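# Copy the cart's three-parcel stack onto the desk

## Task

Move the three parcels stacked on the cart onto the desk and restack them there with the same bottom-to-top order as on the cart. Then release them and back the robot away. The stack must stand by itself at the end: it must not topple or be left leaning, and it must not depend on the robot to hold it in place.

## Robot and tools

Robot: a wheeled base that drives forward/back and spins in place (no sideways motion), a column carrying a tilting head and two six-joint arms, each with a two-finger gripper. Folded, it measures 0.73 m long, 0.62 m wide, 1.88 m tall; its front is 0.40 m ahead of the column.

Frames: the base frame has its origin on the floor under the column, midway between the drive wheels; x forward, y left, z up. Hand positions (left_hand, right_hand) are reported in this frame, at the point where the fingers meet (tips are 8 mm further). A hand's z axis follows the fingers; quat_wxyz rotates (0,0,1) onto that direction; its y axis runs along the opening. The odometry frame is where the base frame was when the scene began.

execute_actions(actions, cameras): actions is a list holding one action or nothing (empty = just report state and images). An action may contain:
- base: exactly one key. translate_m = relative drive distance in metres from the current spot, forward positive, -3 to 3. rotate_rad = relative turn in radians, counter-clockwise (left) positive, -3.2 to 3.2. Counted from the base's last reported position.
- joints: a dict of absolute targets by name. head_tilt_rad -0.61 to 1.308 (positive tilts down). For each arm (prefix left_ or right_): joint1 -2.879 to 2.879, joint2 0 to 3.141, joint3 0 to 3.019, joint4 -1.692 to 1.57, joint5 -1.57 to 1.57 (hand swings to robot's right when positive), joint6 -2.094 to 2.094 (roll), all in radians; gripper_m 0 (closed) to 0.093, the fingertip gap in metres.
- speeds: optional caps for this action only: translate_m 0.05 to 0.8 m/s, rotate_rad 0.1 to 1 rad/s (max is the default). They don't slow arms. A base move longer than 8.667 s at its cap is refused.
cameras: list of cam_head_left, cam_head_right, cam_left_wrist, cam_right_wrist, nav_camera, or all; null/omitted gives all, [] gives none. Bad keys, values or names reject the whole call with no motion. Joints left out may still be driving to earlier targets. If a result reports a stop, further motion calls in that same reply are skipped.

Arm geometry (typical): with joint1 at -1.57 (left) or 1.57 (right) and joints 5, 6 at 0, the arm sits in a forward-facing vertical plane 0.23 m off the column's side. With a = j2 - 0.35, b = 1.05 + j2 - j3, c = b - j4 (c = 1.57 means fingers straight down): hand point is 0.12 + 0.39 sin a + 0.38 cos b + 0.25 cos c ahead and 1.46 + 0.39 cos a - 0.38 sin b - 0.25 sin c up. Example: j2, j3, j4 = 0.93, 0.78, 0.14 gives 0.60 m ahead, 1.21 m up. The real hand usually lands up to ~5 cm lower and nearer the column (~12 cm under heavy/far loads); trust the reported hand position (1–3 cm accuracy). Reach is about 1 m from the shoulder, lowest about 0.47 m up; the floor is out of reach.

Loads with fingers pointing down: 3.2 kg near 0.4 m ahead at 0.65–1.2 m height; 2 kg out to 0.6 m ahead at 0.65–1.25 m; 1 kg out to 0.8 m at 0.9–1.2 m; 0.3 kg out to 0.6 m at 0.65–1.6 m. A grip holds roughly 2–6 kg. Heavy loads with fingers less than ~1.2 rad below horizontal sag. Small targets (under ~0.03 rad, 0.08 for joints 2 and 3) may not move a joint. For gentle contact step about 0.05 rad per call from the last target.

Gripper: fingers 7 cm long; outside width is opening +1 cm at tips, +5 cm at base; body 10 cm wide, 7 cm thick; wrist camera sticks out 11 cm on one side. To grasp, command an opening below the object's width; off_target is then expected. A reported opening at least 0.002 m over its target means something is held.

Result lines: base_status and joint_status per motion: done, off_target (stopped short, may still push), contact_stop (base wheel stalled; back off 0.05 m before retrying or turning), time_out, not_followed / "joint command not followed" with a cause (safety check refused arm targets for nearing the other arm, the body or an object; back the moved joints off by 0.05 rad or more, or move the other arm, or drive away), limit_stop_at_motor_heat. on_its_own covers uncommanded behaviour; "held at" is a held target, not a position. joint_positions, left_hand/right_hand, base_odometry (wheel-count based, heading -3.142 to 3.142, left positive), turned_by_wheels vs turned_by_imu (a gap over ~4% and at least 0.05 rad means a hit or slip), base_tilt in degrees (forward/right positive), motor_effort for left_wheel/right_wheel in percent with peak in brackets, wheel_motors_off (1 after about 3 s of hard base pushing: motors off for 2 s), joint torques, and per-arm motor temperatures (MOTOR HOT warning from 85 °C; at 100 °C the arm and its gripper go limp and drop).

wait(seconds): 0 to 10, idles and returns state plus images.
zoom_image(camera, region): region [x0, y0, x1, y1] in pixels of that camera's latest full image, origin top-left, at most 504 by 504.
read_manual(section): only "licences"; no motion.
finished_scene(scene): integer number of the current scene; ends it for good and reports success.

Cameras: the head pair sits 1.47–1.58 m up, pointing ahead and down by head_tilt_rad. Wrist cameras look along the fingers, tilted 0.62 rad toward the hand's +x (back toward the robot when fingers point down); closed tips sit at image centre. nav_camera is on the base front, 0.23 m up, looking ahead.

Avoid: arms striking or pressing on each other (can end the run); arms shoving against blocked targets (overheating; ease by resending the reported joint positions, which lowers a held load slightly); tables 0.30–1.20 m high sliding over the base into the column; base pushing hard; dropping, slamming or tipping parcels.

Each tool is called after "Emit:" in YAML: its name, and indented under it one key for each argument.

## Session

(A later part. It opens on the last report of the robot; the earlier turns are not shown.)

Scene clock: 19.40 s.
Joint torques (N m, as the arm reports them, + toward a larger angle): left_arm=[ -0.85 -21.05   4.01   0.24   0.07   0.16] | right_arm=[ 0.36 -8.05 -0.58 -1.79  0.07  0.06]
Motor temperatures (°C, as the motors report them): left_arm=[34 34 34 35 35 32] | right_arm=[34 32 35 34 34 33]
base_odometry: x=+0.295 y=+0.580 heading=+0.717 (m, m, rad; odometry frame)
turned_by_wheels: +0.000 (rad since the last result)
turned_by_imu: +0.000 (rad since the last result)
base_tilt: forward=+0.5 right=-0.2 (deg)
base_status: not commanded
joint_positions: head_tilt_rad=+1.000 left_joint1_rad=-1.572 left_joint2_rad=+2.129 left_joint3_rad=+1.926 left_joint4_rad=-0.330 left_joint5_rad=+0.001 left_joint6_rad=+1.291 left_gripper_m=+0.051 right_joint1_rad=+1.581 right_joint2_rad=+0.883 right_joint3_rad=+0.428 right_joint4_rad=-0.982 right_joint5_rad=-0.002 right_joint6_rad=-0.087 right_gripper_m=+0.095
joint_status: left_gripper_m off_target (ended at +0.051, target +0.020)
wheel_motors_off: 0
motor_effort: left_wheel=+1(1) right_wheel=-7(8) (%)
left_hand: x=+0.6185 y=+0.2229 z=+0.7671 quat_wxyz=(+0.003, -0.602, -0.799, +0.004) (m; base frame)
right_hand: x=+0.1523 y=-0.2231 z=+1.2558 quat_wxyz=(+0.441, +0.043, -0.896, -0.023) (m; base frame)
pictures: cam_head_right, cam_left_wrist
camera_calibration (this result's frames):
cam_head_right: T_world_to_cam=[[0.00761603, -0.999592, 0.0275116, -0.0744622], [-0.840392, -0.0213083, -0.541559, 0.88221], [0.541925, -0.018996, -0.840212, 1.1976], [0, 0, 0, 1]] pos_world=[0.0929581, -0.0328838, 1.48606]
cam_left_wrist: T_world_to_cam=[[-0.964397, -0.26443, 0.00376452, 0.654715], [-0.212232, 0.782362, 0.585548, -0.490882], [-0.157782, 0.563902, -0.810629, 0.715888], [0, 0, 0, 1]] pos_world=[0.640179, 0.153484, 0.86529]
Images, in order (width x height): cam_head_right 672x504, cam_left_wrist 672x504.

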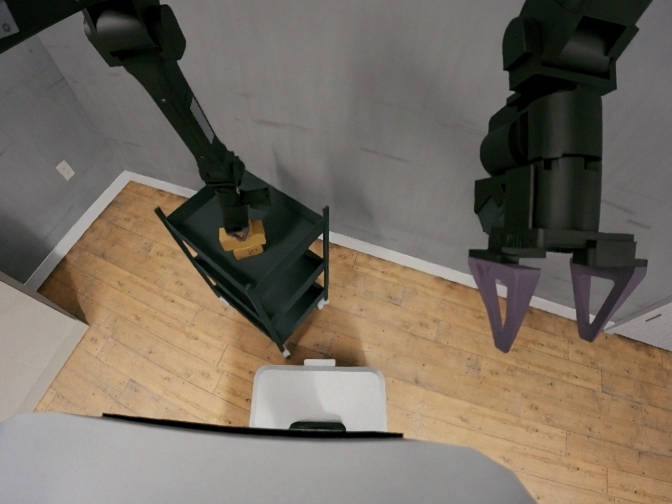

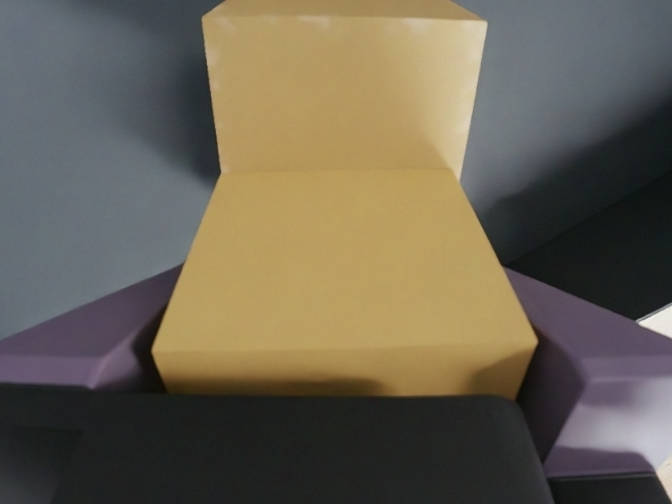

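The middle parcel is slightly wider than the cube, so the fingertips should be holding it. A short lift will test this.

Emit:
execute_actions:
  actions:
    - {"joints":{"left_joint2_rad":2.03,"left_joint3_rad":1.87}}
  cameras: ["cam_left_wrist"]

Emit:
execute_actions:
  actions:
    - {"joints":{"left_joint2_rad":1.65,"left_joint3_rad":1.47}}
  cameras: ["cam_left_wrist"]

Emit:
execute_actions:
  actions:
    - {"base":{"rotate_rad":0.45}}
  cameras: []

Emit:
execute_actions:
  actions:
    - {"base":{"rotate_rad":0.25},"joints":{"right_joint1_rad":1.57,"right_joint2_rad":1.75,"right_joint3_rad":1.57,"right_joint4_rad":-0.33,"right_joint6_rad":-1.15}}
  cameras: []

Emit:
execute_actions:
  actions:
    - {"joints":{"right_joint2_rad":2.05,"right_joint3_rad":1.83}}

Scene clock: 21.00 s.
Joint torques (N m, as the arm reports them, + toward a larger angle): left_arm=[ -0.95 -25.82   4.48   0.28   0.07   0.15] | right_arm=[ 0.41 -7.97 -0.69 -1.79  0.07  0.06]
Motor temperatures (°C, as the motors report them): left_arm=[34 34 34 35 35 32] | right_arm=[34 32 35 34 34 33]
base_odometry: x=+0.295 y=+0.580 heading=+0.717 (m, m, rad; odometry frame)
turned_by_wheels: +0.000 (rad since the last result)
turned_by_imu: +0.000 (rad since the last result)
base_tilt: forward=+0.5 right=-0.2 (deg)
base_status: not commanded
joint_positions: head_tilt_rad=+1.000 left_joint1_rad=-1.572 left_joint2_rad=+2.054 left_joint3_rad=+1.857 left_joint4_rad=-0.330 left_joint5_rad=+0.001 left_joint6_rad=+1.291 left_gripper_m=+0.051 right_joint1_rad=+1.581 right_joint2_rad=+0.883 right_joint3_rad=+0.428 right_joint4_rad=-0.982 right_joint5_rad=-0.002 right_joint6_rad=-0.087 right_gripper_m=+0.095
joint_status: all done
wheel_motors_off: 0
motor_effort: left_wheel=-1(3) right_wheel=-7(7) (%)
left_hand: x=+0.6272 y=+0.2229 z=+0.7961 quat_wxyz=(+0.000, -0.602, -0.799, +0.002) (m; base frame)
right_hand: x=+0.1523 y=-0.2231 z=+1.2558 quat_wxyz=(+0.441, +0.043, -0.896, -0.023) (m; base frame)
pictures: cam_left_wrist
camera_calibration (this result's frames):
cam_left_wrist: T_world_to_cam=[[-0.9644, -0.264439, -0.00212048, 0.667697], [-0.215809, 0.782364, 0.584238, -0.502791], [-0.152836, 0.563897, -0.81158, 0.738454], [0, 0, 0, 1]] pos_world=[0.648282, 0.153518, 0.894479]
Images, in order (width x height): cam_left_wrist 672x504.

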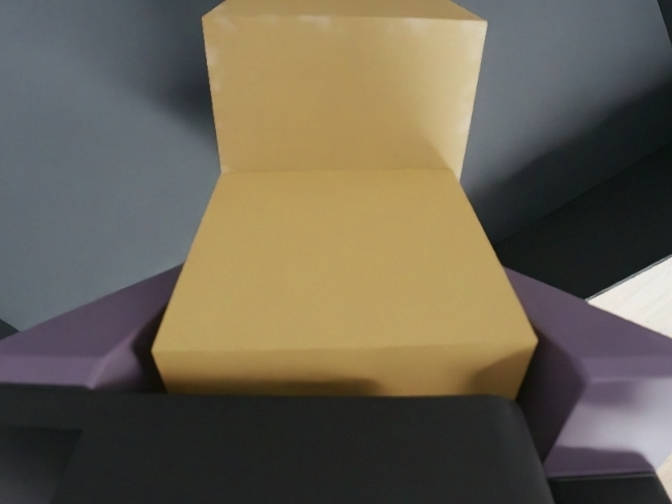

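Scene clock: 22.23 s.
Joint torques (N m, as the arm reports them, + toward a larger angle): left_arm=[ -0.96 -21.77   3.82   0.32   0.09   0.16] | right_arm=[ 0.42 -8.08 -0.55 -1.79  0.07  0.06]
Motor temperatures (°C, as the motors report them): left_arm=[34 34 34 35 35 32] | right_arm=[34 32 35 34 34 33]
base_odometry: x=+0.295 y=+0.580 heading=+0.717 (m, m, rad; odometry frame)
turned_by_wheels: +0.000 (rad since the last result)
turned_by_imu: +0.000 (rad since the last result)
base_tilt: forward=+0.6 right=-0.2 (deg)
base_status: not commanded
joint_positions: head_tilt_rad=+1.000 left_joint1_rad=-1.572 left_joint2_rad=+1.635 left_joint3_rad=+1.467 left_joint4_rad=-0.330 left_joint5_rad=+0.001 left_joint6_rad=+1.291 left_gripper_m=+0.051 right_joint1_rad=+1.581 right_joint2_rad=+0.883 right_joint3_rad=+0.428 right_joint4_rad=-0.982 right_joint5_rad=-0.002 right_joint6_rad=-0.087 right_gripper_m=+0.095
joint_status: all done
wheel_motors_off: 0
motor_effort: left_wheel=-1(0) right_wheel=-8(7) (%)
left_hand: x=+0.6329 y=+0.2231 z=+0.9594 quat_wxyz=(-0.011, -0.602, -0.799, -0.007) (m; base frame)
right_hand: x=+0.1523 y=-0.2231 z=+1.2558 quat_wxyz=(+0.441, +0.043, -0.896, -0.023) (m; base frame)
pictures: cam_left_wrist
camera_calibration (this result's frames):
cam_left_wrist: T_world_to_cam=[[-0.963934, -0.264478, -0.0297016, 0.699839], [-0.232465, 0.782368, 0.577806, -0.58042], [-0.12958, 0.563872, -0.815633, 0.860915], [0, 0, 0, 1]] pos_world=[0.651229, 0.153749, 1.05835]
Images, in order (width x height): cam_left_wrist 672x504.

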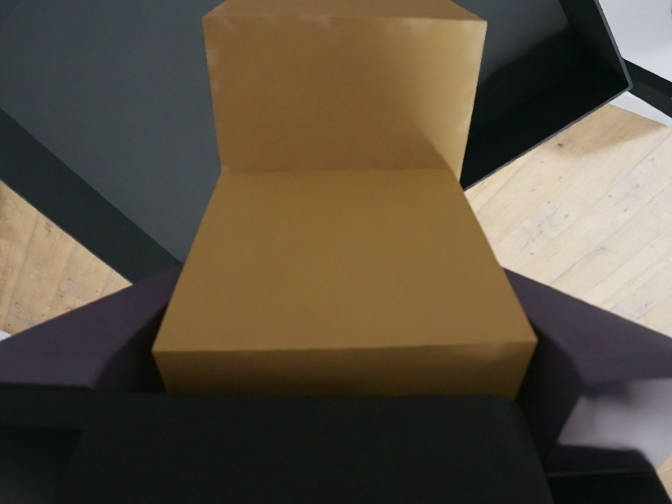

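Scene clock: 24.00 s.
Joint torques (N m, as the arm reports them, + toward a larger angle): left_arm=[ -1.67 -21.79   3.85   0.33   0.09   0.15] | right_arm=[ 0.41 -8.01 -0.55 -1.8   0.07  0.06]
Motor temperatures (°C, as the motors report them): left_arm=[34 34 34 35 35 32] | right_arm=[34 32 35 34 34 33]
base_odometry: x=+0.295 y=+0.580 heading=+1.166 (m, m, rad; odometry frame)
turned_by_wheels: +0.449 (rad since the last result)
turned_by_imu: +0.438 (rad since the last result)
base_tilt: forward=+0.6 right=-0.1 (deg)
base_status: done
joint_positions: head_tilt_rad=+1.000 left_joint1_rad=-1.564 left_joint2_rad=+1.635 left_joint3_rad=+1.467 left_joint4_rad=-0.330 left_joint5_rad=+0.001 left_joint6_rad=+1.291 left_gripper_m=+0.051 right_joint1_rad=+1.581 right_joint2_rad=+0.883 right_joint3_rad=+0.428 right_joint4_rad=-0.982 right_joint5_rad=-0.002 right_joint6_rad=-0.087 right_gripper_m=+0.095
joint_status: not commanded
wheel_motors_off: 0
motor_effort: left_wheel=-1(26) right_wheel=+0(48) (%)
left_hand: x=+0.6329 y=+0.2289 z=+0.9594 quat_wxyz=(-0.009, -0.600, -0.800, -0.010) (m; base frame)
right_hand: x=+0.1523 y=-0.2231 z=+1.2558 quat_wxyz=(+0.441, +0.043, -0.896, -0.023) (m; base frame)
pictures: none
No camera images: the call's "cameras" was empty. Leave "cameras" out to get every camera's image.

Scene clock: 25.70 s.
Joint torques (N m, as the arm reports them, + toward a larger angle): left_arm=[ -1.62 -22.1    3.83   0.31   0.1    0.15] | right_arm=[  0.25 -19.88   3.17   0.33   0.    -0.01]
Motor temperatures (°C, as the motors report them): left_arm=[34 34 34 35 35 32] | right_arm=[34 32 35 34 34 33]
base_odometry: x=+0.295 y=+0.580 heading=+1.415 (m, m, rad; odometry frame)
turned_by_wheels: +0.249 (rad since the last result)
turned_by_imu: +0.243 (rad since the last result)
base_tilt: forward=+0.6 right=-0.2 (deg)
base_status: done
joint_positions: head_tilt_rad=+1.000 left_joint1_rad=-1.565 left_joint2_rad=+1.635 left_joint3_rad=+1.467 left_joint4_rad=-0.330 left_joint5_rad=+0.000 left_joint6_rad=+1.291 left_gripper_m=+0.051 right_joint1_rad=+1.572 right_joint2_rad=+1.747 right_joint3_rad=+1.567 right_joint4_rad=-0.332 right_joint5_rad=-0.002 right_joint6_rad=-1.142 right_gripper_m=+0.095
joint_status: all done
wheel_motors_off: 0
motor_effort: left_wheel=-3(49) right_wheel=-1(35) (%)
left_hand: x=+0.6329 y=+0.2287 z=+0.9594 quat_wxyz=(-0.009, -0.600, -0.800, -0.010) (m; base frame)
right_hand: x=+0.6347 y=-0.2241 z=+0.9156 quat_wxyz=(-0.006, +0.541, -0.841, +0.002) (m; base frame)
pictures: none
No camera images: the call's "cameras" was empty. Leave "cameras" out to get every camera's image.

Scene clock: 26.97 s.
Joint torques (N m, as the arm reports them, + toward a larger angle): left_arm=[ -1.53 -21.81   3.83   0.3    0.1    0.16] | right_arm=[  0.17 -20.98   3.45   0.04   0.    -0.01]
Motor temperatures (°C, as the motors report them): left_arm=[34 34 34 35 35 32] | right_arm=[34 32 35 34 34 33]
base_odometry: x=+0.295 y=+0.580 heading=+1.415 (m, m, rad; odometry frame)
turned_by_wheels: +0.000 (rad since the last result)
turned_by_imu: +0.000 (rad since the last result)
base_tilt: forward=+0.5 right=-0.1 (deg)
base_status: not commanded
joint_positions: head_tilt_rad=+1.000 left_joint1_rad=-1.565 left_joint2_rad=+1.635 left_joint3_rad=+1.467 left_joint4_rad=-0.330 left_joint5_rad=+0.000 left_joint6_rad=+1.291 left_gripper_m=+0.051 right_joint1_rad=+1.572 right_joint2_rad=+2.065 right_joint3_rad=+1.816 right_joint4_rad=-0.329 right_joint5_rad=-0.002 right_joint6_rad=-1.143 right_gripper_m=+0.095
joint_status: all done
wheel_motors_off: 0
motor_effort: left_wheel=-4(4) right_wheel=+0(0) (%)
left_hand: x=+0.6329 y=+0.2287 z=+0.9594 quat_wxyz=(-0.009, -0.600, -0.800, -0.010) (m; base frame)
right_hand: x=+0.5944 y=-0.2239 z=+0.7862 quat_wxyz=(+0.022, +0.541, -0.841, -0.016) (m; base frame)
pictures: cam_head_left, cam_head_right, cam_left_wrist, cam_right_wrist, nav_camera
camera_calibration (this result's frames):
cam_head_left: T_world_to_cam=[[-0.00464839, -0.999818, 0.0185056, 0.0301402], [-0.835848, -0.00627399, -0.548925, 0.892847], [0.548941, -0.0180195, -0.835667, 1.18586], [0, 0, 0, 1]] pos_world=[0.0954568, 0.057105, 1.48053]
cam_head_right: T_world_to_cam=[[0.00761603, -0.999592, 0.0275116, -0.0744622], [-0.840392, -0.0213083, -0.541559, 0.88221], [0.541925, -0.018996, -0.840212, 1.1976], [0, 0, 0, 1]] pos_world=[0.0929581, -0.0328838, 1.48606]
cam_left_wrist: T_world_to_cam=[[-0.962911, -0.267944, -0.031764, 0.703438], [-0.235462, 0.776966, 0.58385, -0.587463], [-0.13176, 0.569675, -0.81124, 0.853606], [0, 0, 0, 1]] pos_world=[0.651493, 0.158643, 1.05781]
cam_right_wrist: T_world_to_cam=[[0.906869, -0.417657, -0.0561328, -0.588757], [-0.307494, -0.746905, 0.589559, -0.439903], [-0.288159, -0.517392, -0.805773, 0.813451], [0, 0, 0, 1]] pos_world=[0.633061, -0.153592, 0.881756]
Images, in order (width x height): cam_head_left 672x504, cam_head_right 672x504, cam_left_wrist 672x504, cam_right_wrist 672x504, nav_camera 672x504.

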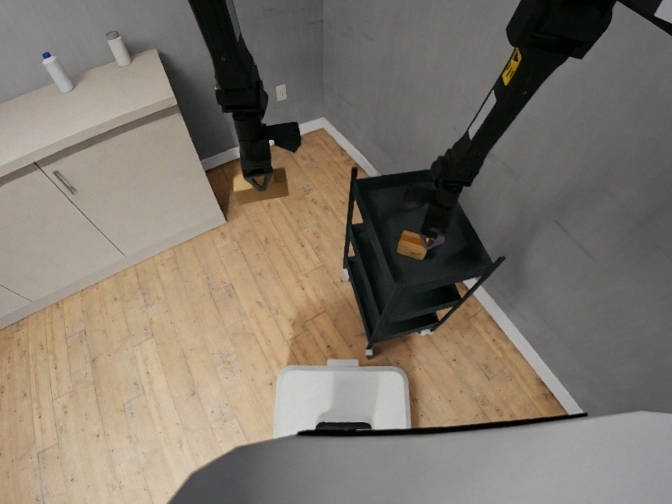

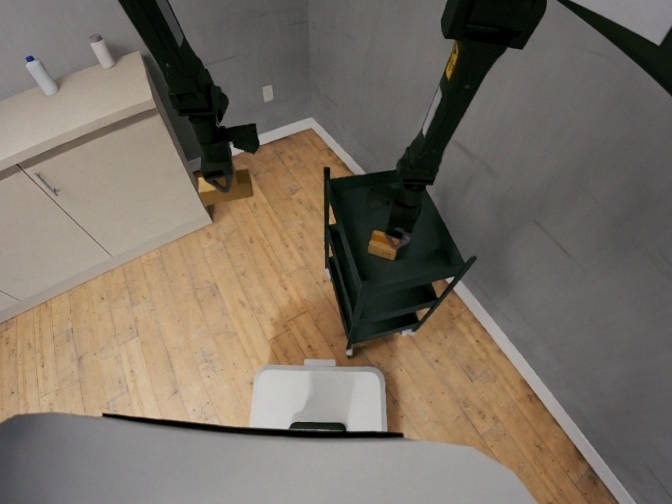

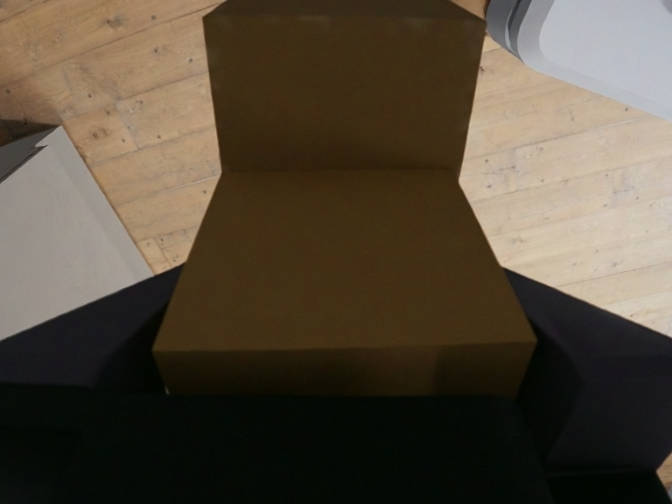

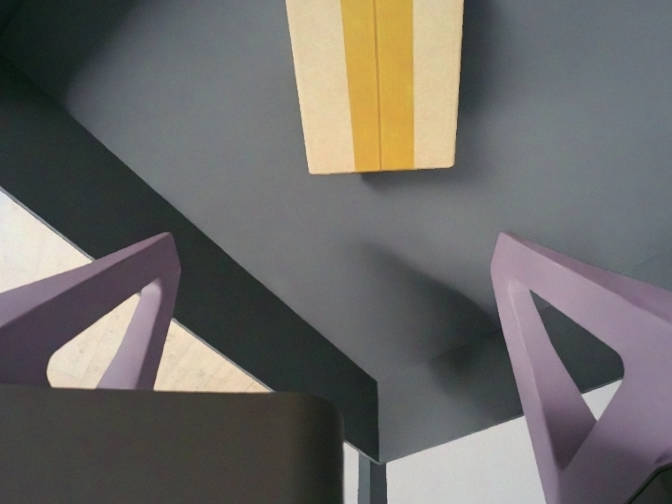

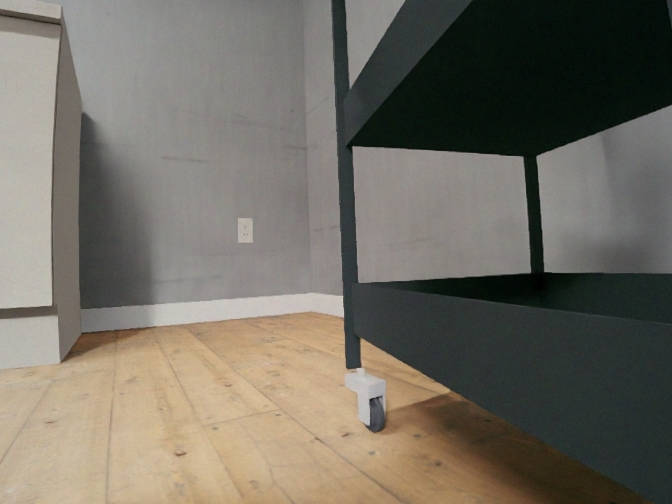

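Emit:
execute_actions:
  actions:
    - {"base":{"rotate_rad":0.055},"joints":{"right_joint2_rad":2.15,"right_joint3_rad":1.94}}
  cameras: []

Emit:
execute_actions:
  actions:
    - {"joints":{"right_joint2_rad":2.2,"right_joint3_rad":2.0,"right_joint4_rad":-0.35}}
  cameras: ["cam_right_wrist"]

Scene clock: 28.30 s.
Joint torques (N m, as the arm reports them, + toward a larger angle): left_arm=[ -1.4  -21.96   3.85   0.32   0.11   0.14] | right_arm=[ -0.12 -18.33   3.31   0.18  -0.01  -0.01]
Motor temperatures (°C, as the motors report them): left_arm=[34 34 34 35 35 32] | right_arm=[34 32 35 34 34 33]
base_odometry: x=+0.295 y=+0.580 heading=+1.470 (m, m, rad; odometry frame)
turned_by_wheels: +0.055 (rad since the last result)
turned_by_imu: +0.054 (rad since the last result)
base_tilt: forward=+0.5 right=-0.1 (deg)
base_status: done
joint_positions: head_tilt_rad=+1.000 left_joint1_rad=-1.565 left_joint2_rad=+1.635 left_joint3_rad=+1.467 left_joint4_rad=-0.330 left_joint5_rad=+0.000 left_joint6_rad=+1.291 left_gripper_m=+0.051 right_joint1_rad=+1.576 right_joint2_rad=+2.131 right_joint3_rad=+1.934 right_joint4_rad=-0.329 right_joint5_rad=-0.002 right_joint6_rad=-1.143 right_gripper_m=+0.095
joint_status: all done
wheel_motors_off: 0
motor_effort: left_wheel=-3(38) right_wheel=-1(29) (%)
left_hand: x=+0.6329 y=+0.2287 z=+0.9594 quat_wxyz=(-0.009, -0.600, -0.800, -0.010) (m; base frame)
right_hand: x=+0.6220 y=-0.2206 z=+0.7670 quat_wxyz=(-0.001, +0.542, -0.840, -0.003) (m; base frame)
pictures: none
No camera images: the call's "cameras" was empty. Leave "cameras" out to get every camera's image.

Scene clock: 29.03 s.
Joint torques (N m, as the arm reports them, + toward a larger angle): left_arm=[ -1.44 -21.79   3.84   0.27   0.1    0.16] | right_arm=[ -0.05 -19.03   3.53  -0.08  -0.01  -0.01]
Motor temperatures (°C, as the motors report them): left_arm=[34 34 34 35 35 32] | right_arm=[34 32 35 34 34 33]
base_odometry: x=+0.295 y=+0.580 heading=+1.470 (m, m, rad; odometry frame)
turned_by_wheels: +0.000 (rad since the last result)
turned_by_imu: +0.000 (rad since the last result)
base_tilt: forward=+0.6 right=-0.2 (deg)
base_status: not commanded
joint_positions: head_tilt_rad=+1.000 left_joint1_rad=-1.565 left_joint2_rad=+1.635 left_joint3_rad=+1.467 left_joint4_rad=-0.330 left_joint5_rad=+0.000 left_joint6_rad=+1.291 left_gripper_m=+0.051 right_joint1_rad=+1.576 right_joint2_rad=+2.191 right_joint3_rad=+1.990 right_joint4_rad=-0.345 right_joint5_rad=-0.002 right_joint6_rad=-1.143 right_gripper_m=+0.095
joint_status: all done
wheel_motors_off: 0
motor_effort: left_wheel=-2(5) right_wheel=+1(1) (%)
left_hand: x=+0.6329 y=+0.2287 z=+0.9594 quat_wxyz=(-0.009, -0.600, -0.800, -0.010) (m; base frame)
right_hand: x=+0.6099 y=-0.2205 z=+0.7441 quat_wxyz=(+0.008, +0.542, -0.840, -0.009) (m; base frame)
pictures: cam_right_wrist
camera_calibration (this result's frames):
cam_right_wrist: T_world_to_cam=[[0.909001, -0.41587, -0.0277431, -0.625767], [-0.325269, -0.749437, 0.576666, -0.38789], [-0.26061, -0.515166, -0.816509, 0.777446], [0, 0, 0, 1]] pos_world=[0.645264, -0.150423, 0.841114]
Images, in order (width x height): cam_right_wrist 672x504.

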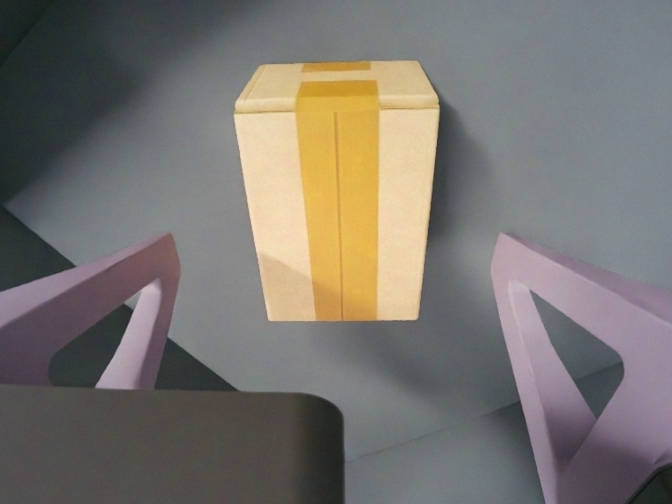

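Emit:
execute_actions:
  actions:
    - {"joints":{"right_joint2_rad":2.25,"right_joint3_rad":2.055}}
  cameras: []

Emit:
execute_actions:
  actions:
    - {"joints":{"right_joint2_rad":2.3,"right_joint3_rad":2.115}}
  cameras: ["cam_right_wrist"]

Emit:
execute_actions:
  actions:
    - {"joints":{"right_gripper_m":0.02}}
  cameras: ["cam_right_wrist"]

Scene clock: 30.67 s.
Joint torques (N m, as the arm reports them, + toward a larger angle): left_arm=[ -1.61 -21.81   3.84   0.26   0.12   0.16] | right_arm=[ -0.06 -18.41   3.56  -0.09  -0.01   0.  ]
Motor temperatures (°C, as the motors report them): left_arm=[34 34 34 35 35 32] | right_arm=[34 32 35 34 34 33]
base_odometry: x=+0.295 y=+0.580 heading=+1.470 (m, m, rad; odometry frame)
turned_by_wheels: +0.000 (rad since the last result)
turned_by_imu: +0.000 (rad since the last result)
base_tilt: forward=+0.5 right=-0.2 (deg)
base_status: not commanded
joint_positions: head_tilt_rad=+1.000 left_joint1_rad=-1.565 left_joint2_rad=+1.635 left_joint3_rad=+1.467 left_joint4_rad=-0.330 left_joint5_rad=+0.000 left_joint6_rad=+1.291 left_gripper_m=+0.051 right_joint1_rad=+1.576 right_joint2_rad=+2.235 right_joint3_rad=+2.045 right_joint4_rad=-0.345 right_joint5_rad=-0.002 right_joint6_rad=-1.143 right_gripper_m=+0.095
joint_status: all done
wheel_motors_off: 0
motor_effort: left_wheel=-3(6) right_wheel=-2(1) (%)
left_hand: x=+0.6329 y=+0.2287 z=+0.9594 quat_wxyz=(-0.009, -0.600, -0.800, -0.010) (m; base frame)
right_hand: x=+0.6116 y=-0.2205 z=+0.7290 quat_wxyz=(+0.003, +0.542, -0.840, -0.006) (m; base frame)
pictures: none
No camera images: the call's "cameras" was empty. Leave "cameras" out to get every camera's image.

Scene clock: 31.40 s.
Joint torques (N m, as the arm reports them, + toward a larger angle): left_arm=[ -1.5  -21.74   3.83   0.24   0.09   0.15] | right_arm=[ -0.09 -18.47   3.73  -0.05   0.    -0.01]
Motor temperatures (°C, as the motors report them): left_arm=[34 35 34 35 35 32] | right_arm=[34 32 35 34 34 33]
base_odometry: x=+0.295 y=+0.580 heading=+1.470 (m, m, rad; odometry frame)
turned_by_wheels: +0.000 (rad since the last result)
turned_by_imu: +0.000 (rad since the last result)
base_tilt: forward=+0.6 right=-0.2 (deg)
base_status: not commanded
joint_positions: head_tilt_rad=+1.000 left_joint1_rad=-1.565 left_joint2_rad=+1.635 left_joint3_rad=+1.467 left_joint4_rad=-0.330 left_joint5_rad=+0.000 left_joint6_rad=+1.291 left_gripper_m=+0.051 right_joint1_rad=+1.576 right_joint2_rad=+2.288 right_joint3_rad=+2.104 right_joint4_rad=-0.345 right_joint5_rad=-0.002 right_joint6_rad=-1.143 right_gripper_m=+0.095
joint_status: all done
wheel_motors_off: 0
motor_effort: left_wheel=-5(7) right_wheel=-1(0) (%)
left_hand: x=+0.6329 y=+0.2287 z=+0.9594 quat_wxyz=(-0.009, -0.600, -0.800, -0.010) (m; base frame)
right_hand: x=+0.6087 y=-0.2204 z=+0.7109 quat_wxyz=(+0.000, +0.542, -0.840, -0.004) (m; base frame)
pictures: cam_right_wrist
camera_calibration (this result's frames):
cam_right_wrist: T_world_to_cam=[[0.909315, -0.415941, -0.0118082, -0.637115], [-0.335397, -0.749437, 0.570835, -0.358684], [-0.246283, -0.515109, -0.82098, 0.744561], [0, 0, 0, 1]] pos_world=[0.64241, -0.150283, 0.808496]
Images, in order (width x height): cam_right_wrist 672x504.

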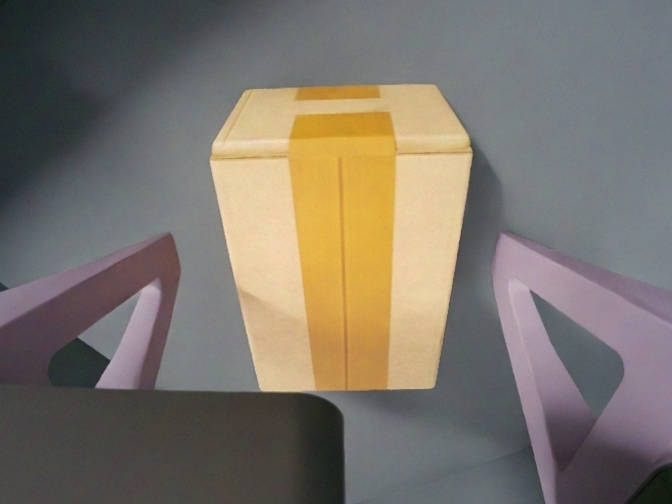

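Scene clock: 32.07 s.
Joint torques (N m, as the arm reports them, + toward a larger angle): left_arm=[ -1.33 -21.93   3.79   0.27   0.1    0.15] | right_arm=[ -0.1  -18.34   3.74  -0.03  -0.01  -0.01]
Motor temperatures (°C, as the motors report them): left_arm=[34 35 34 35 35 32] | right_arm=[34 33 35 34 34 33]
base_odometry: x=+0.295 y=+0.580 heading=+1.470 (m, m, rad; odometry frame)
turned_by_wheels: +0.000 (rad since the last result)
turned_by_imu: +0.000 (rad since the last result)
base_tilt: forward=+0.6 right=-0.2 (deg)
base_status: not commanded
joint_positions: head_tilt_rad=+1.000 left_joint1_rad=-1.565 left_joint2_rad=+1.635 left_joint3_rad=+1.467 left_joint4_rad=-0.330 left_joint5_rad=+0.000 left_joint6_rad=+1.291 left_gripper_m=+0.051 right_joint1_rad=+1.576 right_joint2_rad=+2.288 right_joint3_rad=+2.104 right_joint4_rad=-0.345 right_joint5_rad=-0.002 right_joint6_rad=-1.143 right_gripper_m=+0.059
joint_status: right_gripper_m off_target (ended at +0.059, target +0.020)
wheel_motors_off: 0
motor_effort: left_wheel=-3(7) right_wheel=+1(1) (%)
left_hand: x=+0.6329 y=+0.2287 z=+0.9594 quat_wxyz=(-0.009, -0.600, -0.800, -0.010) (m; base frame)
right_hand: x=+0.6087 y=-0.2204 z=+0.7109 quat_wxyz=(+0.000, +0.542, -0.840, -0.004) (m; base frame)
pictures: cam_right_wrist
camera_calibration (this result's frames):
cam_right_wrist: T_world_to_cam=[[0.909474, -0.415594, -0.0118066, -0.637136], [-0.335112, -0.749566, 0.570833, -0.358884], [-0.246085, -0.515201, -0.820981, 0.744421], [0, 0, 0, 1]] pos_world=[0.642383, -0.150271, 0.808496]
Images, in order (width x height): cam_right_wrist 672x504.

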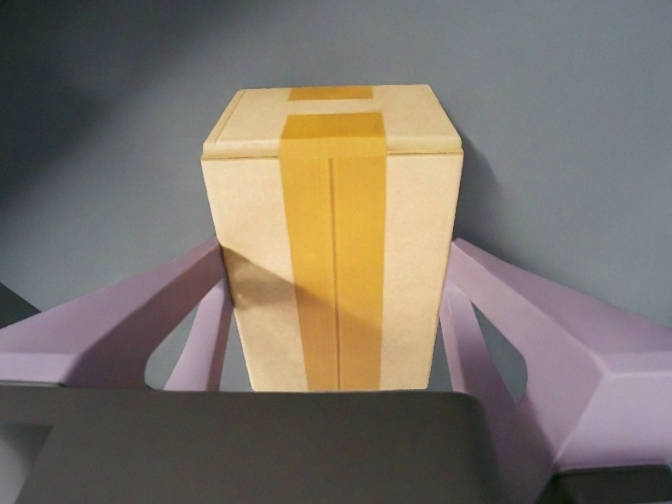

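Emit:
execute_actions:
  actions:
    - {"joints":{"right_joint2_rad":2.1,"right_joint3_rad":1.95}}
  cameras: []

Emit:
execute_actions:
  actions:
    - {"joints":{"right_joint2_rad":1.65,"right_joint3_rad":1.48}}
  cameras: []

Emit:
execute_actions:
  actions:
    - {"base":{"translate_m":-0.7},"joints":{"right_joint6_rad":0.35,"left_joint6_rad":-0.36,"head_tilt_rad":0.86}}
  cameras: []

Emit:
execute_actions:
  actions:
    - {"base":{"rotate_rad":-2.4}}

Scene clock: 34.00 s.
Joint torques (N m, as the arm reports them, + toward a larger angle): left_arm=[ -1.52 -21.92   3.84   0.29   0.1    0.16] | right_arm=[ -0.06 -20.35   3.53   0.26  -0.01   0.  ]
Motor temperatures (°C, as the motors report them): left_arm=[34 35 34 35 35 32] | right_arm=[34 33 35 34 34 33]
base_odometry: x=+0.295 y=+0.580 heading=+1.470 (m, m, rad; odometry frame)
turned_by_wheels: +0.000 (rad since the last result)
turned_by_imu: +0.001 (rad since the last result)
base_tilt: forward=+0.5 right=-0.2 (deg)
base_status: not commanded
joint_positions: head_tilt_rad=+1.000 left_joint1_rad=-1.565 left_joint2_rad=+1.635 left_joint3_rad=+1.467 left_joint4_rad=-0.330 left_joint5_rad=+0.000 left_joint6_rad=+1.291 left_gripper_m=+0.051 right_joint1_rad=+1.576 right_joint2_rad=+2.094 right_joint3_rad=+1.946 right_joint4_rad=-0.350 right_joint5_rad=-0.002 right_joint6_rad=-1.143 right_gripper_m=+0.059
joint_status: all done
wheel_motors_off: 0
motor_effort: left_wheel=-5(7) right_wheel=-1(2) (%)
left_hand: x=+0.6329 y=+0.2287 z=+0.9594 quat_wxyz=(-0.009, -0.600, -0.800, -0.010) (m; base frame)
right_hand: x=+0.6489 y=-0.2206 z=+0.7873 quat_wxyz=(-0.012, +0.542, -0.840, +0.004) (m; base frame)
pictures: none
No camera images: the call's "cameras" was empty. Leave "cameras" out to get every camera's image.

Scene clock: 35.47 s.
Joint torques (N m, as the arm reports them, + toward a larger angle): left_arm=[ -1.44 -21.96   3.82   0.26   0.11   0.16] | right_arm=[  0.07 -19.26   3.23   0.2   -0.01   0.  ]
Motor temperatures (°C, as the motors report them): left_arm=[34 35 34 35 35 32] | right_arm=[34 33 35 34 34 33]
base_odometry: x=+0.295 y=+0.580 heading=+1.470 (m, m, rad; odometry frame)
turned_by_wheels: +0.000 (rad since the last result)
turned_by_imu: +0.000 (rad since the last result)
base_tilt: forward=+0.5 right=-0.2 (deg)
base_status: not commanded
joint_positions: head_tilt_rad=+1.000 left_joint1_rad=-1.565 left_joint2_rad=+1.635 left_joint3_rad=+1.467 left_joint4_rad=-0.330 left_joint5_rad=+0.000 left_joint6_rad=+1.291 left_gripper_m=+0.051 right_joint1_rad=+1.576 right_joint2_rad=+1.645 right_joint3_rad=+1.477 right_joint4_rad=-0.350 right_joint5_rad=-0.002 right_joint6_rad=-1.143 right_gripper_m=+0.059
joint_status: all done
wheel_motors_off: 0
motor_effort: left_wheel=-4(7) right_wheel=+0(1) (%)
left_hand: x=+0.6329 y=+0.2287 z=+0.9594 quat_wxyz=(-0.009, -0.600, -0.800, -0.010) (m; base frame)
right_hand: x=+0.6289 y=-0.2214 z=+0.9557 quat_wxyz=(-0.004, +0.542, -0.840, -0.001) (m; base frame)
pictures: none
No camera images: the call's "cameras" was empty. Leave "cameras" out to get every camera's image.

Scene clock: 38.37 s.
Joint torques (N m, as the arm reports them, + toward a larger angle): left_arm=[ -1.34 -22.14   4.34   0.34   0.    -0.06] | right_arm=[ -0.02 -19.72   3.64   0.26   0.1    0.14]
Motor temperatures (°C, as the motors report them): left_arm=[34 35 34 35 35 32] | right_arm=[34 33 35 34 34 33]
base_odometry: x=+0.225 y=-0.116 heading=+1.470 (m, m, rad; odometry frame)
turned_by_wheels: +0.000 (rad since the last result)
turned_by_imu: +0.001 (rad since the last result)
base_tilt: forward=+0.5 right=-0.2 (deg)
base_status: done
joint_positions: head_tilt_rad=+0.874 left_joint1_rad=-1.565 left_joint2_rad=+1.638 left_joint3_rad=+1.462 left_joint4_rad=-0.330 left_joint5_rad=+0.000 left_joint6_rad=-0.350 left_gripper_m=+0.051 right_joint1_rad=+1.576 right_joint2_rad=+1.646 right_joint3_rad=+1.473 right_joint4_rad=-0.350 right_joint5_rad=-0.002 right_joint6_rad=+0.343 right_gripper_m=+0.059
joint_status: all done
wheel_motors_off: 0
motor_effort: left_wheel=-2(60) right_wheel=+0(60) (%)
left_hand: x=+0.6280 y=+0.2285 z=+0.9571 quat_wxyz=(-0.009, +0.175, -0.984, -0.001) (m; base frame)
right_hand: x=+0.6258 y=-0.2217 z=+0.9546 quat_wxyz=(+0.000, -0.169, -0.986, -0.003) (m; base frame)
pictures: none
No camera images: the call's "cameras" was empty. Leave "cameras" out to get every camera's image.

Scene clock: 42.20 s.
Joint torques (N m, as the arm reports them, + toward a larger angle): left_arm=[ -0.82 -22.37   4.38   0.32   0.    -0.07] | right_arm=[  0.58 -19.57   3.62   0.28   0.1    0.15]
Motor temperatures (°C, as the motors report them): left_arm=[34 35 34 35 35 32] | right_arm=[34 33 35 34 34 33]
base_odometry: x=+0.225 y=-0.116 heading=-0.930 (m, m, rad; odometry frame)
turned_by_wheels: -2.400 (rad since the last result)
turned_by_imu: -2.365 (rad since the last result)
base_tilt: forward=+0.6 right=-0.3 (deg)
base_status: done
joint_positions: head_tilt_rad=+0.874 left_joint1_rad=-1.575 left_joint2_rad=+1.638 left_joint3_rad=+1.462 left_joint4_rad=-0.330 left_joint5_rad=+0.000 left_joint6_rad=-0.350 left_gripper_m=+0.051 right_joint1_rad=+1.564 right_joint2_rad=+1.646 right_joint3_rad=+1.473 right_joint4_rad=-0.350 right_joint5_rad=-0.002 right_joint6_rad=+0.343 right_gripper_m=+0.059
joint_status: not commanded
wheel_motors_off: 0
motor_effort: left_wheel=+1(47) right_wheel=+1(42) (%)
left_hand: x=+0.6280 y=+0.2217 z=+0.9571 quat_wxyz=(-0.008, +0.173, -0.985, +0.003) (m; base frame)
right_hand: x=+0.6258 y=-0.2298 z=+0.9546 quat_wxyz=(-0.001, -0.172, -0.985, +0.002) (m; base frame)
pictures: cam_head_left, cam_head_right, cam_left_wrist, cam_right_wrist, nav_camera
camera_calibration (this result's frames):
cam_head_left: T_world_to_cam=[[-0.0069375, -0.999818, 0.0177746, 0.0313804], [-0.760225, -0.00627399, -0.64963, 1.04415], [0.649623, -0.0180195, -0.760043, 1.06437], [0, 0, 0, 1]] pos_world=[0.102571, 0.057105, 1.48672]
cam_head_right: T_world_to_cam=[[0.0040977, -0.999592, 0.0282507, -0.0754245], [-0.765659, -0.0213083, -0.642894, 1.03453], [0.643234, -0.018996, -0.765434, 1.07738], [0, 0, 0, 1]] pos_world=[0.0993973, -0.0328838, 1.49189]
cam_left_wrist: T_world_to_cam=[[0.330123, -0.943929, 0.00409011, 0.000283993], [-0.774082, -0.268237, 0.573451, -0.00189105], [-0.5402, -0.192475, -0.81923, 1.28818], [0, 0, 0, 1]] pos_world=[0.694315, 0.247703, 1.05639]
cam_right_wrist: T_world_to_cam=[[-0.342544, -0.9395, -0.00163676, -0.000275183], [-0.770439, 0.279906, 0.57278, 0.00778851], [-0.537669, 0.197463, -0.819707, 1.28885], [0, 0, 0, 1]] pos_world=[0.698879, -0.256938, 1.05201]
Images, in order (width x height): cam_head_left 672x504, cam_head_right 672x504, cam_left_wrist 672x504, cam_right_wrist 672x504, nav_camera 672x504.

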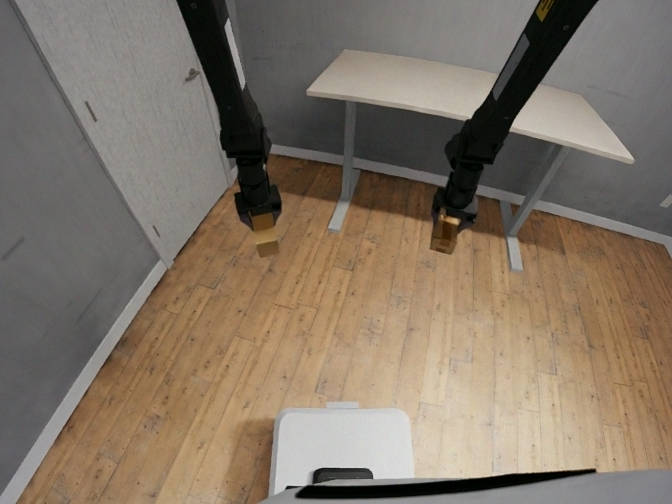

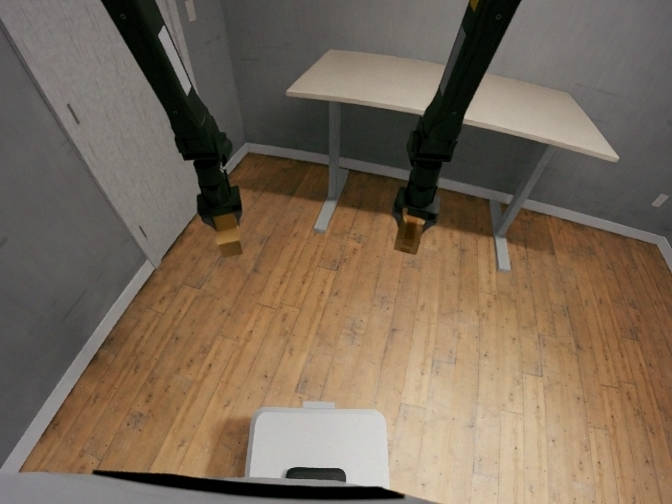

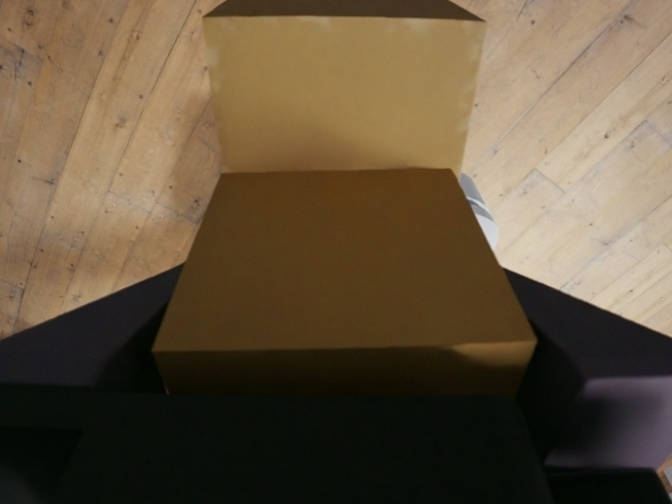

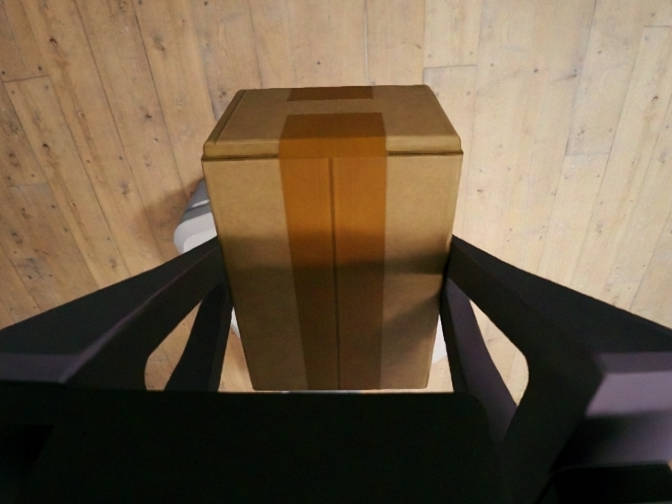

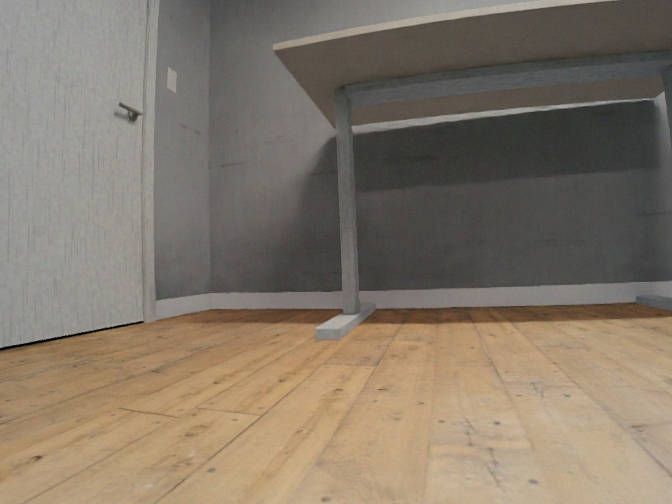

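Emit:
execute_actions:
  actions:
    - {"base":{"translate_m":0.9},"speeds":{"translate_m":0.45},"joints":{"left_joint2_rad":1.226,"left_joint3_rad":1.264,"left_joint4_rad":-0.56,"right_joint2_rad":1.34,"right_joint3_rad":1.3,"right_joint4_rad":-0.49}}
  cameras: ["cam_head_left","cam_head_right","cam_right_wrist"]

Emit:
execute_actions:
  actions:
    - {"joints":{"right_joint2_rad":1.44,"right_joint3_rad":1.34,"right_joint4_rad":-0.43}}
  cameras: ["cam_head_left","cam_right_wrist"]

Scene clock: 46.43 s.
Joint torques (N m, as the arm reports them, + toward a larger angle): left_arm=[ -0.77 -20.63   6.01   0.35   0.    -0.07] | right_arm=[  0.64 -18.14   4.48   0.35   0.1    0.14]
Motor temperatures (°C, as the motors report them): left_arm=[34 35 34 35 35 32] | right_arm=[34 34 35 34 34 33]
base_odometry: x=+0.763 y=-0.838 heading=-0.930 (m, m, rad; odometry frame)
turned_by_wheels: -0.001 (rad since the last result)
turned_by_imu: +0.001 (rad since the last result)
base_tilt: forward=+0.6 right=-0.2 (deg)
base_status: done
joint_positions: head_tilt_rad=+0.874 left_joint1_rad=-1.574 left_joint2_rad=+1.213 left_joint3_rad=+1.259 left_joint4_rad=-0.562 left_joint5_rad=+0.000 left_joint6_rad=-0.350 left_gripper_m=+0.051 right_joint1_rad=+1.565 right_joint2_rad=+1.330 right_joint3_rad=+1.294 right_joint4_rad=-0.492 right_joint5_rad=-0.002 right_joint6_rad=+0.343 right_gripper_m=+0.059
joint_status: all done
wheel_motors_off: 0
motor_effort: left_wheel=-2(54) right_wheel=+1(63) (%)
left_hand: x=+0.6254 y=+0.2226 z=+1.1380 quat_wxyz=(-0.004, +0.173, -0.985, +0.002) (m; base frame)
right_hand: x=+0.6222 y=-0.2288 z=+1.0860 quat_wxyz=(+0.002, -0.172, -0.985, +0.002) (m; base frame)
pictures: cam_head_left, cam_head_right, cam_right_wrist
camera_calibration (this result's frames):
cam_head_left: T_world_to_cam=[[-0.00694178, -0.999818, 0.0177729, 0.0313832], [-0.760068, -0.00627399, -0.649813, 1.04443], [0.649806, -0.0180195, -0.759887, 1.06412], [0, 0, 0, 1]] pos_world=[0.102584, 0.057105, 1.48673]
cam_head_right: T_world_to_cam=[[0.0040909, -0.999592, 0.0282516, -0.0754257], [-0.765504, -0.0213083, -0.643078, 1.0348], [0.643418, -0.018996, -0.765279, 1.07713], [0, 0, 0, 1]] pos_world=[0.0994089, -0.0328838, 1.4919]
cam_right_wrist: T_world_to_cam=[[-0.342393, -0.939557, -0.000393279, -0.00180652], [-0.767855, 0.27958, 0.576398, -0.076106], [-0.541448, 0.197657, -0.817169, 1.39408], [0, 0, 0, 1]] pos_world=[0.695767, -0.255969, 1.18307]
Images, in order (width x height): cam_head_left 672x504, cam_head_right 672x504, cam_right_wrist 672x504.

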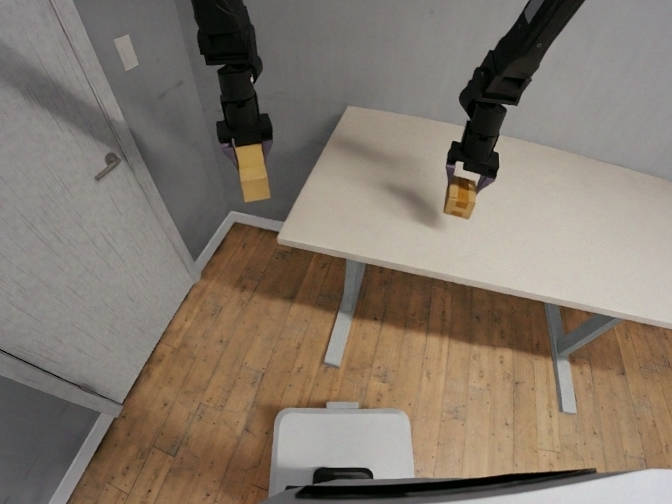

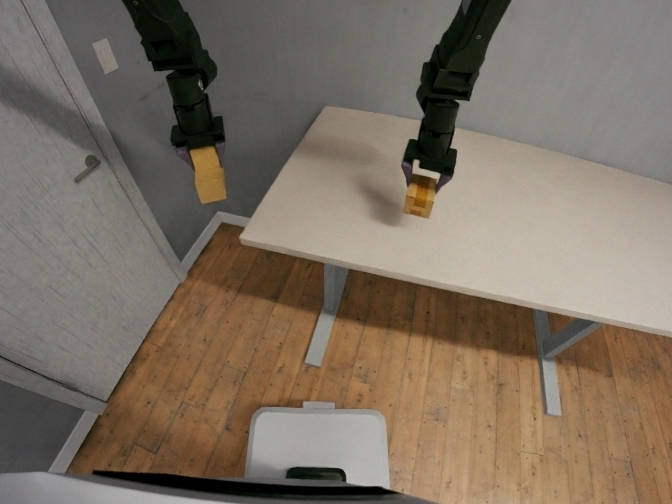

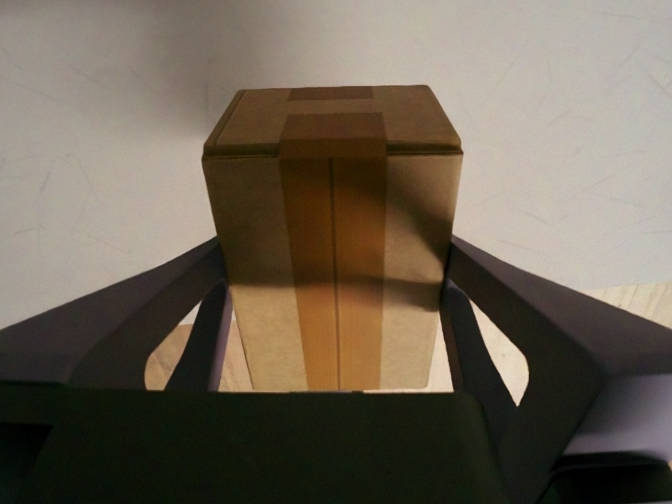

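Scene clock: 47.43 s.
Joint torques (N m, as the arm reports them, + toward a larger angle): left_arm=[ -0.77 -20.8    6.     0.39   0.02  -0.06] | right_arm=[  0.68 -19.86   4.12   0.28   0.11   0.15]
Motor temperatures (°C, as the motors report them): left_arm=[34 35 34 35 35 32] | right_arm=[34 34 35 34 34 33]
base_odometry: x=+0.763 y=-0.838 heading=-0.930 (m, m, rad; odometry frame)
turned_by_wheels: +0.000 (rad since the last result)
turned_by_imu: +0.000 (rad since the last result)
base_tilt: forward=+0.5 right=-0.3 (deg)
base_status: not commanded
joint_positions: head_tilt_rad=+0.874 left_joint1_rad=-1.574 left_joint2_rad=+1.213 left_joint3_rad=+1.259 left_joint4_rad=-0.562 left_joint5_rad=+0.000 left_joint6_rad=-0.350 left_gripper_m=+0.051 right_joint1_rad=+1.565 right_joint2_rad=+1.450 right_joint3_rad=+1.330 right_joint4_rad=-0.430 right_joint5_rad=-0.002 right_joint6_rad=+0.343 right_gripper_m=+0.059
joint_status: all done
wheel_motors_off: 0
motor_effort: left_wheel=-2(3) right_wheel=+4(2) (%)
left_hand: x=+0.6254 y=+0.2226 z=+1.1380 quat_wxyz=(-0.004, +0.173, -0.985, +0.002) (m; base frame)
right_hand: x=+0.6113 y=-0.2291 z=+1.0325 quat_wxyz=(+0.012, -0.172, -0.985, +0.004) (m; base frame)
pictures: cam_head_left, cam_right_wrist
camera_calibration (this result's frames):
cam_head_left: T_world_to_cam=[[-0.00694178, -0.999818, 0.0177729, 0.0313832], [-0.760068, -0.00627399, -0.649813, 1.04443], [0.649806, -0.0180195, -0.759887, 1.06412], [0, 0, 0, 1]] pos_world=[0.102584, 0.057105, 1.48673]
cam_right_wrist: T_world_to_cam=[[-0.342432, -0.939517, 0.00698862, -0.0134119], [-0.755108, 0.27963, 0.592975, -0.0785221], [-0.559064, 0.197776, -0.805191, 1.34291], [0, 0, 0, 1]] pos_world=[0.686887, -0.256239, 1.12795]
Images, in order (width x height): cam_head_left 672x504, cam_right_wrist 672x504.

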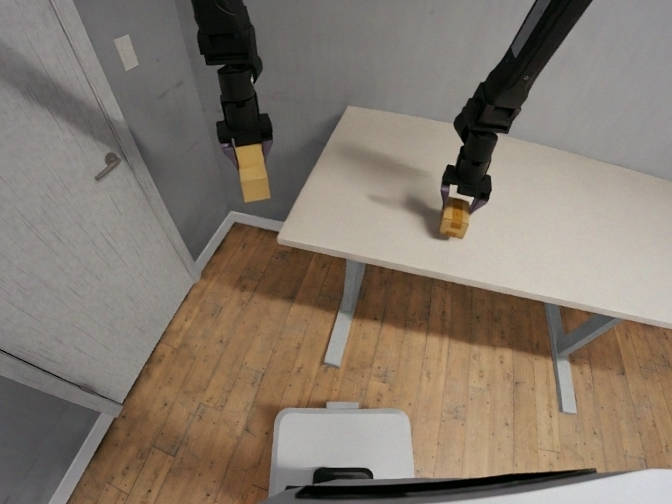

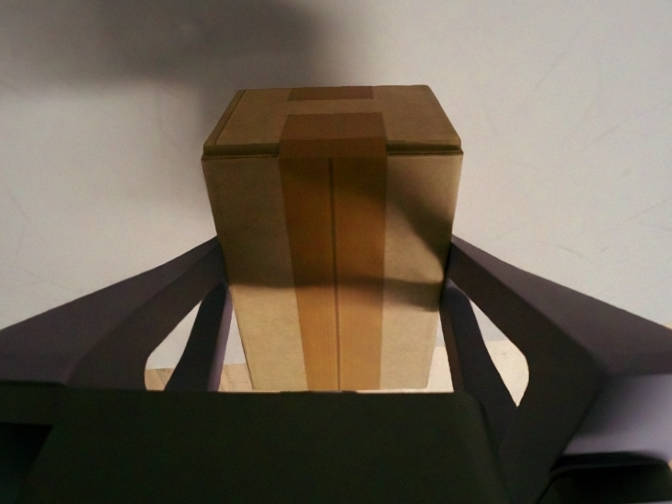

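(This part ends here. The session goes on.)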